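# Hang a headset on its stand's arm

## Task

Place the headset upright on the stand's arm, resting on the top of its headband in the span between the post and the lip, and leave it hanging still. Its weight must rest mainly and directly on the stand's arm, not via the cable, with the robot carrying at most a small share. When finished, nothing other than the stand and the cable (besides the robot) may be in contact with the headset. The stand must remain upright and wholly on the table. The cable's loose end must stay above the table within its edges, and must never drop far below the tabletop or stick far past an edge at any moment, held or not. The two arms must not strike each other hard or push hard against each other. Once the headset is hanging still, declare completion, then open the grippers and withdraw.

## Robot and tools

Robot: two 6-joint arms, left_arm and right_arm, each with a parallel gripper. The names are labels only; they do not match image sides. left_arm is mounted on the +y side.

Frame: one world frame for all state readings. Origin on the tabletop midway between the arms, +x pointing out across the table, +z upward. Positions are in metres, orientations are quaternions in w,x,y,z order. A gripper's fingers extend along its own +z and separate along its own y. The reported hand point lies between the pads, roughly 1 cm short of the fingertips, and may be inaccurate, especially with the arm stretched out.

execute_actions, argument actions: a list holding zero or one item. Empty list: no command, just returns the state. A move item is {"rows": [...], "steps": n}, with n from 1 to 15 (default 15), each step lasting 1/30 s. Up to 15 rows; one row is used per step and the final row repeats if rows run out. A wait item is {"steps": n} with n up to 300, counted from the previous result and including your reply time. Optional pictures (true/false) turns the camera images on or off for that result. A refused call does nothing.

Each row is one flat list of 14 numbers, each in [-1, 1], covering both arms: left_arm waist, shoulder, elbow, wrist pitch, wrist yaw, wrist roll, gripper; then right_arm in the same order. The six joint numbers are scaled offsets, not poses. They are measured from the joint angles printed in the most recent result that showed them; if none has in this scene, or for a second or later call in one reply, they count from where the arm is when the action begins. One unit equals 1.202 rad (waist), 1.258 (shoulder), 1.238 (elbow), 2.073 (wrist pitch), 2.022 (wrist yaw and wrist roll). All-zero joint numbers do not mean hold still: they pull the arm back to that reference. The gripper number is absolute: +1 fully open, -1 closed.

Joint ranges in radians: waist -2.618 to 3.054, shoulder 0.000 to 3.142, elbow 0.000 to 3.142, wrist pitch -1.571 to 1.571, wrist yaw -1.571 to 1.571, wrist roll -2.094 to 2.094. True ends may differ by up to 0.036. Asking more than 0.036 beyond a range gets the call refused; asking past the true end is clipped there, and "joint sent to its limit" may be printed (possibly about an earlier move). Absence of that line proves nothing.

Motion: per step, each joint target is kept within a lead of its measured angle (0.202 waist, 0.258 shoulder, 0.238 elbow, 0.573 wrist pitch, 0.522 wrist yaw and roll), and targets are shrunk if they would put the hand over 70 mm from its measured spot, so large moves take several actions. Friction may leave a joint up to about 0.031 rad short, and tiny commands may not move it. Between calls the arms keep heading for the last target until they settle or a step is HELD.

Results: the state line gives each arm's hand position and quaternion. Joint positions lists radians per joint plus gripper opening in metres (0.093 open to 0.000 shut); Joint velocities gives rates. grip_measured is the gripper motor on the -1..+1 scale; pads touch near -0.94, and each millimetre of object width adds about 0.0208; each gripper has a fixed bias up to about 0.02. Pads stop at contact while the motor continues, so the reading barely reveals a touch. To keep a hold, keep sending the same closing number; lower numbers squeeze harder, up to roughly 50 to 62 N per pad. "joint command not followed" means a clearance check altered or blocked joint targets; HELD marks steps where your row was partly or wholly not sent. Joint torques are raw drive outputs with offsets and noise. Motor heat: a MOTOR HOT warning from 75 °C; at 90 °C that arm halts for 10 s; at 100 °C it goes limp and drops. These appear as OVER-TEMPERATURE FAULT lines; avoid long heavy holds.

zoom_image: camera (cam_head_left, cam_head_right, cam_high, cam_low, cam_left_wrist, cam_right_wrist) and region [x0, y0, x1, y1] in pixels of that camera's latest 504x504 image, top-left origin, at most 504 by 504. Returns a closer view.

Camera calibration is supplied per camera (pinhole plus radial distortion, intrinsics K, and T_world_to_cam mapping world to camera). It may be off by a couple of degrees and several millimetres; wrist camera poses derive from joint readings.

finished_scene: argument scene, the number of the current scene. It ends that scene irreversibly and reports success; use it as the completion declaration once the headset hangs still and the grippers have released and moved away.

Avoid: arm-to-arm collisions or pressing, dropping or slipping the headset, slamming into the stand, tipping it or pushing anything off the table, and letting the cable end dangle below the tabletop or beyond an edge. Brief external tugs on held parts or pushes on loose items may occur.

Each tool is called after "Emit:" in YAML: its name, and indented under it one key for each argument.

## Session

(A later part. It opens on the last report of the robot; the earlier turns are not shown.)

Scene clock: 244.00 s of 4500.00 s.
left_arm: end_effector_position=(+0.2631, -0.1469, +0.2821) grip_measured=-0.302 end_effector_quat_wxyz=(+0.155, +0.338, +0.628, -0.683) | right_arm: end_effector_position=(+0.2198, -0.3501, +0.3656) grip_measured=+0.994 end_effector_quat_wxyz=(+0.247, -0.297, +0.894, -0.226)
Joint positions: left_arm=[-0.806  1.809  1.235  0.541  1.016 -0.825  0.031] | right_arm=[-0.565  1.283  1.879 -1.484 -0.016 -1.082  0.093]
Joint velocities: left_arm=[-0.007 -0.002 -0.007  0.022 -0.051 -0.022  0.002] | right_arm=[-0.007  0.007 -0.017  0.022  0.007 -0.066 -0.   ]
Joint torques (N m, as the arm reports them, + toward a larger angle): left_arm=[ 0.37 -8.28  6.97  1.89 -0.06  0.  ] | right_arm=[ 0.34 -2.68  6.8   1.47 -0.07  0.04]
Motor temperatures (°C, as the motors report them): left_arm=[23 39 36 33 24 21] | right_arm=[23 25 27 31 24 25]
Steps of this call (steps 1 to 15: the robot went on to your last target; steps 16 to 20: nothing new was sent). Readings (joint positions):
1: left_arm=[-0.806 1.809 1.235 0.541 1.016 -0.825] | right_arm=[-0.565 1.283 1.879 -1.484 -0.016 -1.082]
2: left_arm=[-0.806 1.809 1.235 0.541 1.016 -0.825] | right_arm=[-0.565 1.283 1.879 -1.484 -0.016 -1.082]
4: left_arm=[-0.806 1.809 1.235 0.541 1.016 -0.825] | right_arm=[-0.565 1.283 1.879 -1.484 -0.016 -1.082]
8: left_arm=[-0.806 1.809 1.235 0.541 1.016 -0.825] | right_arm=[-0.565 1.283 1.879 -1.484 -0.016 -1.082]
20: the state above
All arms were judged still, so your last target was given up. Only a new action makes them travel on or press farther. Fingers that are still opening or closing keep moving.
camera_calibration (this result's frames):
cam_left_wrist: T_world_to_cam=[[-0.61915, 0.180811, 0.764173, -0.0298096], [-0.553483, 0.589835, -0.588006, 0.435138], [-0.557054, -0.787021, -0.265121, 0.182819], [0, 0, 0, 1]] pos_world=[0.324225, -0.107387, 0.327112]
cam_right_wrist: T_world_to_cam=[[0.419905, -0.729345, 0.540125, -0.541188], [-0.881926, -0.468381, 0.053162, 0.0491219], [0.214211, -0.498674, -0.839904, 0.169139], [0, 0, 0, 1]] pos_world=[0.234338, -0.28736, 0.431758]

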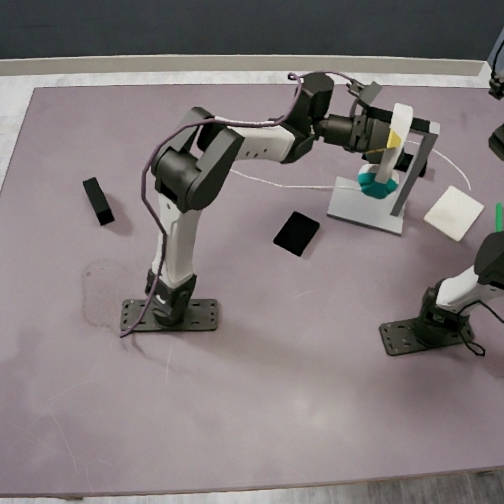

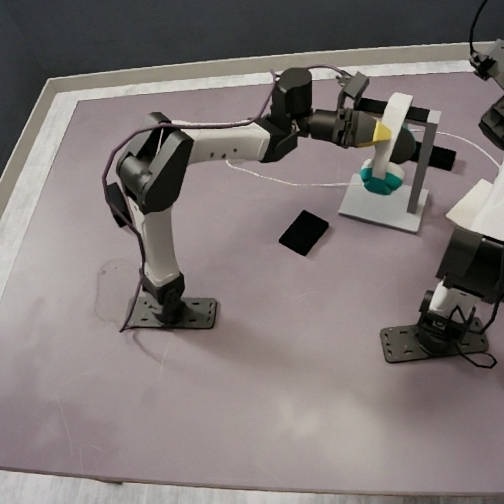

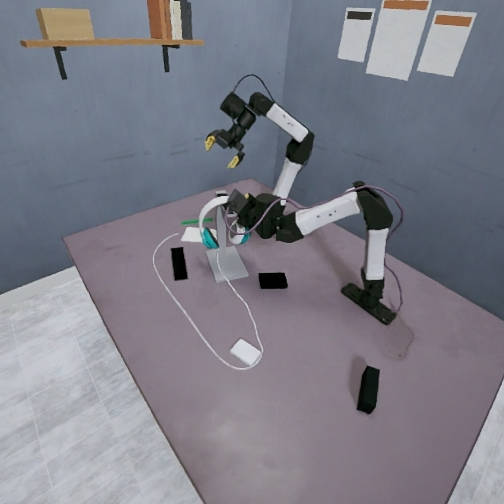

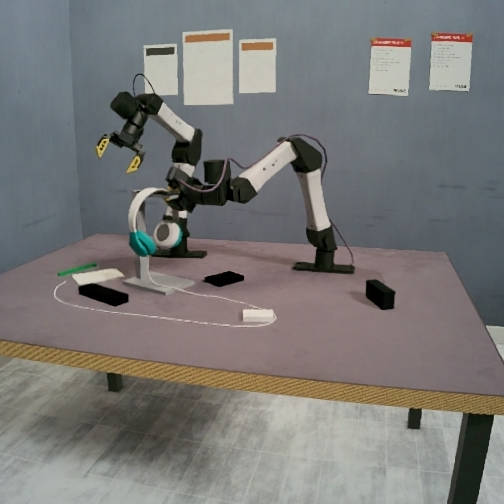

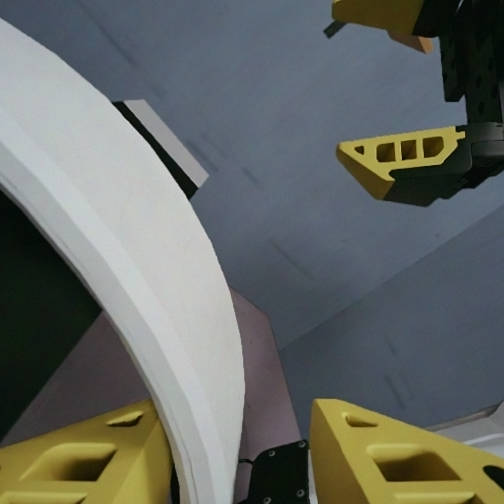

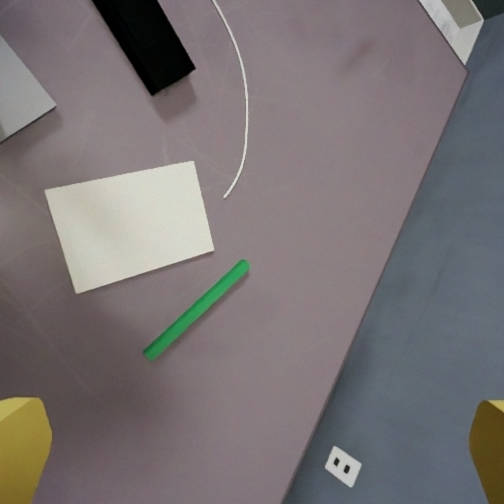

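Emit:
execute_actions:
  actions:
    - {"rows": [[0,0,0,0,0,0,-0.2,0,0,0,0,0,0,1],[0,0,0,0,0,0,-0.1,0,0,0,0,0,0,1],[0.018,-0.01,-0.014,0.003,0.011,0,-0.1,0,0,0,0,0,0,1],[0.036,-0.021,-0.027,0.005,0.022,0,-0.1,0,0,0,0,0,0,1],[0.054,-0.031,-0.041,0.008,0.032,0,-0.1,0,0,0,0,0,0,1],[0.073,-0.042,-0.055,0.01,0.043,0,-0.1,0,0,0,0,0,0,1],[0.091,-0.052,-0.068,0.013,0.054,0,-0.1,0,0,0,0,0,0,1],[0.109,-0.062,-0.082,0.015,0.065,0,-0.1,0,0,0,0,0,0,1],[0.127,-0.073,-0.095,0.018,0.075,0,-0.1,0,0,0,0,0,0,1],[0.145,-0.083,-0.109,0.02,0.086,0,-0.1,0,0,0,0,0,0,1]], "steps": 15}
  pictures: false

Emit:
execute_actions:
  actions:
    - {"steps": 15}

Scene clock: 257.07 s of 4500.00 s.
left_arm: end_effector_position=(+0.2983, -0.0809, +0.2796) grip_measured=-0.102 end_effector_quat_wxyz=(+0.168, +0.321, +0.636, -0.681) | right_arm: end_effector_position=(+0.2198, -0.3501, +0.3656) grip_measured=+0.994 end_effector_quat_wxyz=(+0.247, -0.297, +0.894, -0.226)
Joint positions: left_arm=[-0.625  1.722  1.119  0.563  1.152 -0.825  0.04 ] | right_arm=[-0.565  1.283  1.879 -1.484 -0.016 -1.082  0.093]
Joint velocities: left_arm=[ 0.002 -0.002 -0.007  0.081  0.168 -0.007 -0.   ] | right_arm=[-0.007  0.002 -0.012 -0.022  0.037  0.037 -0.   ]
Joint torques (N m, as the arm reports them, + toward a larger angle): left_arm=[-0.02 -8.6   5.46  1.83  0.07 -0.01] | right_arm=[ 0.3  -2.66  6.82  1.49 -0.08  0.07]
Motor temperatures (°C, as the motors report them): left_arm=[23 39 36 32 24 21] | right_arm=[23 25 27 31 24 25]
Steps of this call (steps 1 to 210: nothing new was sent; then 5.57 s passed at rest; steps 211 to 225: all 15 steps of this action). Readings (joint positions):
211: left_arm=[-0.806 1.809 1.235 0.541 1.016 -0.825] | right_arm=[-0.565 1.283 1.879 -1.484 -0.016 -1.082]
212: left_arm=[-0.806 1.809 1.235 0.541 1.016 -0.825] | right_arm=[-0.565 1.283 1.879 -1.484 -0.016 -1.082]
214: left_arm=[-0.803 1.808 1.234 0.541 1.024 -0.825] | right_arm=[-0.565 1.283 1.879 -1.484 -0.016 -1.082]
218: left_arm=[-0.742 1.775 1.181 0.546 1.074 -0.825] | right_arm=[-0.565 1.283 1.879 -1.484 -0.016 -1.082]
225: the state above

Scene clock: 257.57 s of 4500.00 s.
left_arm: end_effector_position=(+0.2936, -0.0799, +0.2806) grip_measured=-0.102 end_effector_quat_wxyz=(+0.160, +0.331, +0.630, -0.684) | right_arm: end_effector_position=(+0.2198, -0.3501, +0.3656) grip_measured=+0.994 end_effector_quat_wxyz=(+0.247, -0.297, +0.894, -0.226)
Joint positions: left_arm=[-0.626  1.721  1.119  0.568  1.179 -0.825  0.04 ] | right_arm=[-0.565  1.283  1.879 -1.484 -0.016 -1.082  0.093]
Joint velocities: left_arm=[-0.012  0.002 -0.007 -0.037  0.037 -0.037 -0.   ] | right_arm=[-0.012 -0.017 -0.002 -0.007 -0.007 -0.022 -0.   ]
Joint torques (N m, as the arm reports them, + toward a larger angle): left_arm=[-0.03 -8.63  5.44  1.86  0.05  0.  ] | right_arm=[ 0.31 -2.71  6.85  1.47 -0.08  0.07]
Motor temperatures (°C, as the motors report them): left_arm=[23 39 36 32 24 21] | right_arm=[23 25 27 31 24 25]
Steps of this call (steps 1 to 15: the robot went on to your last target). Readings (joint positions):
1: left_arm=[-0.626 1.721 1.119 0.564 1.158 -0.825] | right_arm=[-0.565 1.283 1.879 -1.484 -0.016 -1.082]
2: left_arm=[-0.626 1.721 1.119 0.566 1.163 -0.825] | right_arm=[-0.565 1.283 1.879 -1.484 -0.016 -1.082]
4: left_arm=[-0.626 1.721 1.119 0.566 1.169 -0.825] | right_arm=[-0.565 1.283 1.879 -1.484 -0.016 -1.082]
8: left_arm=[-0.626 1.721 1.119 0.567 1.176 -0.825] | right_arm=[-0.565 1.283 1.879 -1.484 -0.016 -1.082]
15: the state above
camera_calibration (this result's frames):
cam_left_wrist: T_world_to_cam=[[-0.618743, 0.172651, 0.766387, -0.0233002], [-0.566218, 0.578236, -0.587402, 0.414236], [-0.544568, -0.797393, -0.260021, 0.246199], [0, 0, 0, 1]] pos_world=[0.354203, -0.0391861, 0.325197]
cam_right_wrist: T_world_to_cam=[[0.419905, -0.729345, 0.540125, -0.541188], [-0.881926, -0.468381, 0.053162, 0.0491219], [0.214211, -0.498674, -0.839904, 0.169139], [0, 0, 0, 1]] pos_world=[0.234338, -0.28736, 0.431758]

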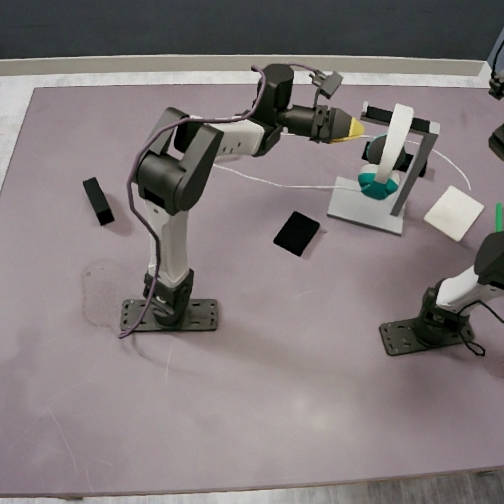

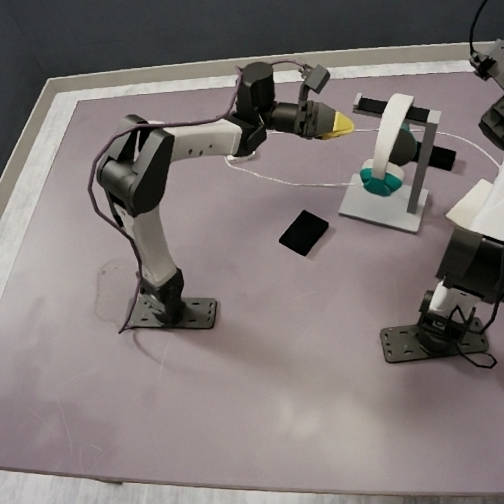

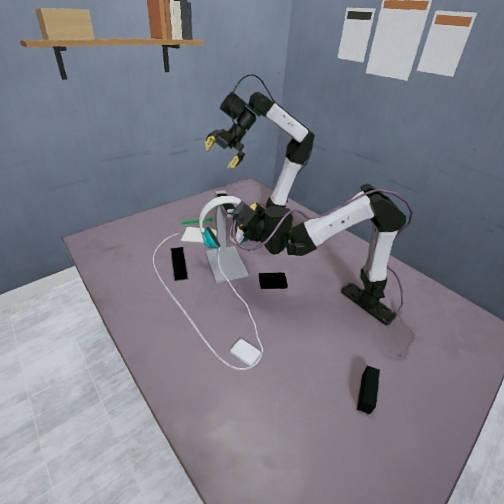

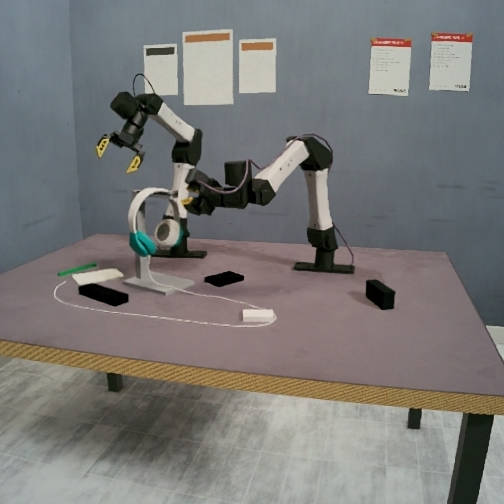

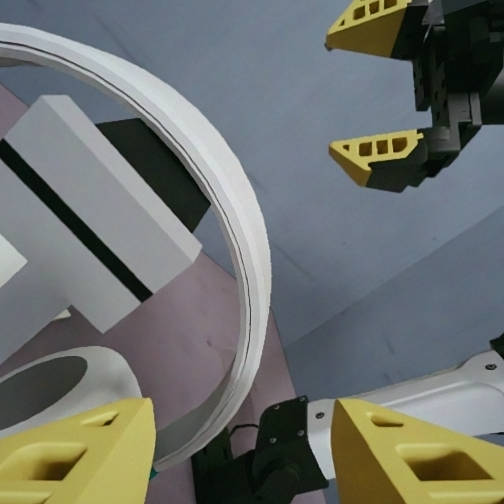

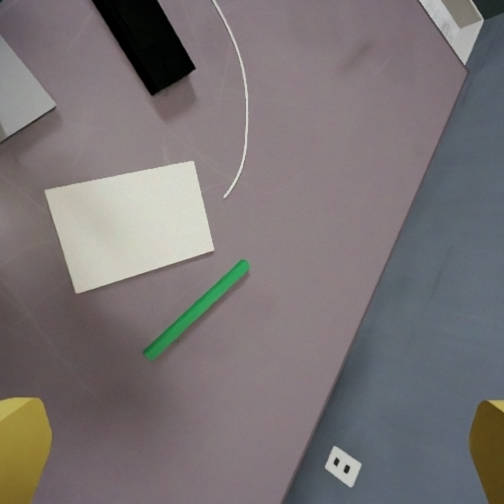

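Emit:
execute_actions:
  actions:
    - {"rows": [[0.1,0,0,0,0,0,-0.1,0,0,0,0,0,0,1],[0.2,0,0,0,0,0,-0.1,0,0,0,0,0,0,1],[0.3,0,0,0,0,0,-0.1,0,0,0,0,0,0,1],[0.4,0,0,0,0,0,-0.1,0,0,0,0,0,0,1]], "steps": 15}
  pictures: false

Emit:
execute_actions:
  actions:
    - {"steps": 30}

Scene clock: 260.57 s of 4500.00 s.
left_arm: end_effector_position=(+0.4491, +0.0900, +0.2805) grip_measured=-0.102 end_effector_quat_wxyz=(+0.328, +0.161, +0.693, -0.621) | right_arm: end_effector_position=(+0.2198, -0.3501, +0.3656) grip_measured=+0.994 end_effector_quat_wxyz=(+0.247, -0.297, +0.894, -0.226)
Joint positions: left_arm=[-0.123  1.721  1.119  0.568  1.172 -0.825  0.04 ] | right_arm=[-0.565  1.283  1.879 -1.484 -0.016 -1.082  0.093]
Joint velocities: left_arm=[-0.149  0.002 -0.017  0.037  0.022  0.022  0.001] | right_arm=[ 0.007 -0.002  0.002  0.066  0.095  0.037  0.001]
Joint torques (N m, as the arm reports them, + toward a larger angle): left_arm=[-0.48 -7.42  6.82  1.71  0.03  0.  ] | right_arm=[ 0.26 -2.64  6.79  1.48 -0.07  0.06]
Motor temperatures (°C, as the motors report them): left_arm=[23 39 35 32 24 21] | right_arm=[23 25 27 31 24 25]
Steps of this call (steps 1 to 15: the robot went on to your last target; steps 16 to 75: nothing new was sent; steps 76 to 90: all 15 steps of this action). Readings (joint positions):
76: left_arm=[-0.617 1.721 1.119 0.568 1.182 -0.825] | right_arm=[-0.565 1.283 1.879 -1.484 -0.016 -1.082]
77: left_arm=[-0.594 1.721 1.119 0.568 1.187 -0.825] | right_arm=[-0.565 1.283 1.879 -1.484 -0.016 -1.082]
79: left_arm=[-0.505 1.721 1.119 0.568 1.188 -0.825] | right_arm=[-0.565 1.283 1.879 -1.484 -0.016 -1.082]
83: left_arm=[-0.279 1.721 1.119 0.568 1.185 -0.825] | right_arm=[-0.565 1.283 1.879 -1.484 -0.016 -1.082]
90: the state above

Scene clock: 261.57 s of 4500.00 s.
left_arm: end_effector_position=(+0.4466, +0.0854, +0.2805) grip_measured=-0.102 end_effector_quat_wxyz=(+0.324, +0.165, +0.692, -0.623) | right_arm: end_effector_position=(+0.2198, -0.3501, +0.3656) grip_measured=+0.994 end_effector_quat_wxyz=(+0.247, -0.297, +0.894, -0.226)
Joint positions: left_arm=[-0.134  1.721  1.119  0.568  1.172 -0.825  0.04 ] | right_arm=[-0.565  1.283  1.879 -1.484 -0.016 -1.082  0.093]
Joint velocities: left_arm=[ 0.002  0.002  0.002 -0.022  0.081 -0.095 -0.   ] | right_arm=[-0.012  0.007 -0.007 -0.066 -0.051  0.022 -0.001]
Joint torques (N m, as the arm reports them, + toward a larger angle): left_arm=[-0.27 -7.43  6.83  1.71  0.02  0.  ] | right_arm=[ 0.3  -2.67  6.84  1.47 -0.08  0.05]
Motor temperatures (°C, as the motors report them): left_arm=[23 39 35 31 24 21] | right_arm=[23 25 28 31 24 25]
Steps of this call (steps 1 to 30: the robot went on to your last target). Readings (joint positions):
1: left_arm=[-0.127 1.721 1.119 0.568 1.172 -0.825] | right_arm=[-0.565 1.283 1.879 -1.484 -0.016 -1.082]
2: left_arm=[-0.131 1.721 1.119 0.568 1.172 -0.825] | right_arm=[-0.565 1.283 1.879 -1.484 -0.016 -1.082]
4: left_arm=[-0.134 1.721 1.119 0.568 1.172 -0.825] | right_arm=[-0.565 1.283 1.879 -1.484 -0.016 -1.082]
8: left_arm=[-0.134 1.721 1.119 0.568 1.172 -0.825] | right_arm=[-0.565 1.283 1.879 -1.484 -0.016 -1.082]
30: the state above
All arms were judged still, so your last target was given up. Only a new action makes them travel on or press farther. Fingers that are still opening or closing keep moving.
camera_calibration (this result's frames):
cam_left_wrist: T_world_to_cam=[[-0.625951, -0.144676, 0.766325, 0.0731867], [-0.773857, 0.236942, -0.587371, 0.527146], [-0.0965964, -0.960691, -0.260272, 0.275208], [0, 0, 0, 1]] pos_world=[0.480331, 0.150075, 0.325175]
cam_right_wrist: T_world_to_cam=[[0.419905, -0.729345, 0.540125, -0.541188], [-0.881926, -0.468381, 0.053162, 0.0491219], [0.214211, -0.498674, -0.839904, 0.169139], [0, 0, 0, 1]] pos_world=[0.234338, -0.28736, 0.431758]

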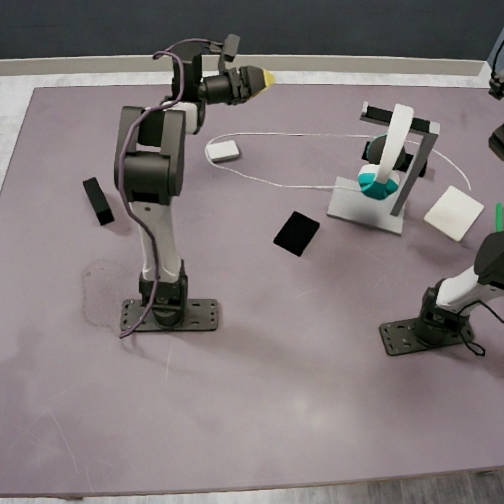

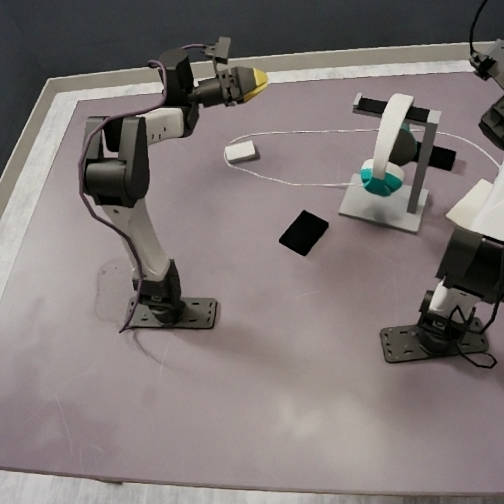

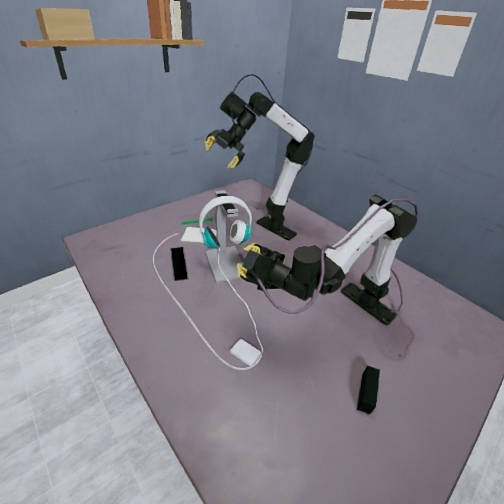

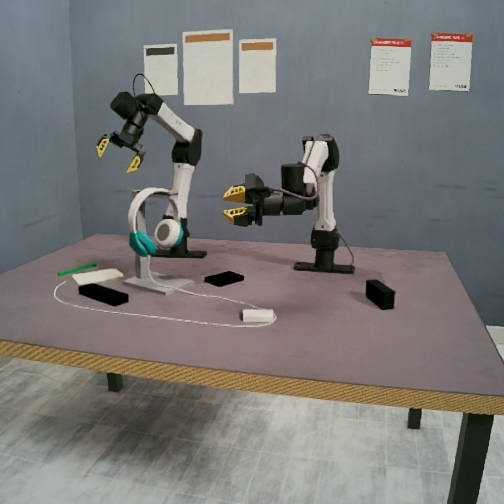

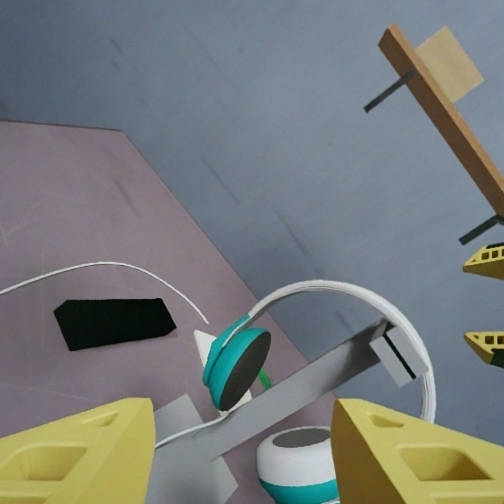

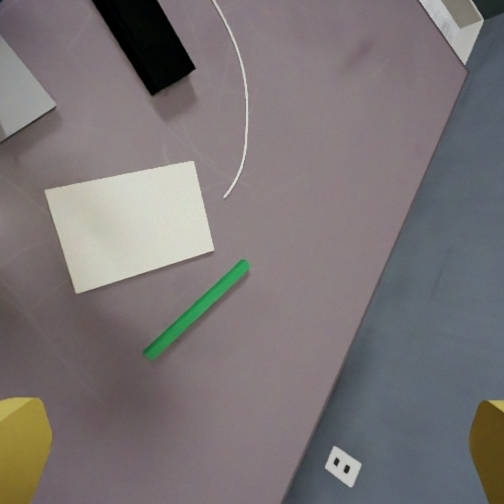

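The headset is hanging on the stand's arm between the post and the lip. The arms are clear and the cable's free end is on the table.

Emit:
finished_scene:
  scene: 1

The scene is finished: the task was done.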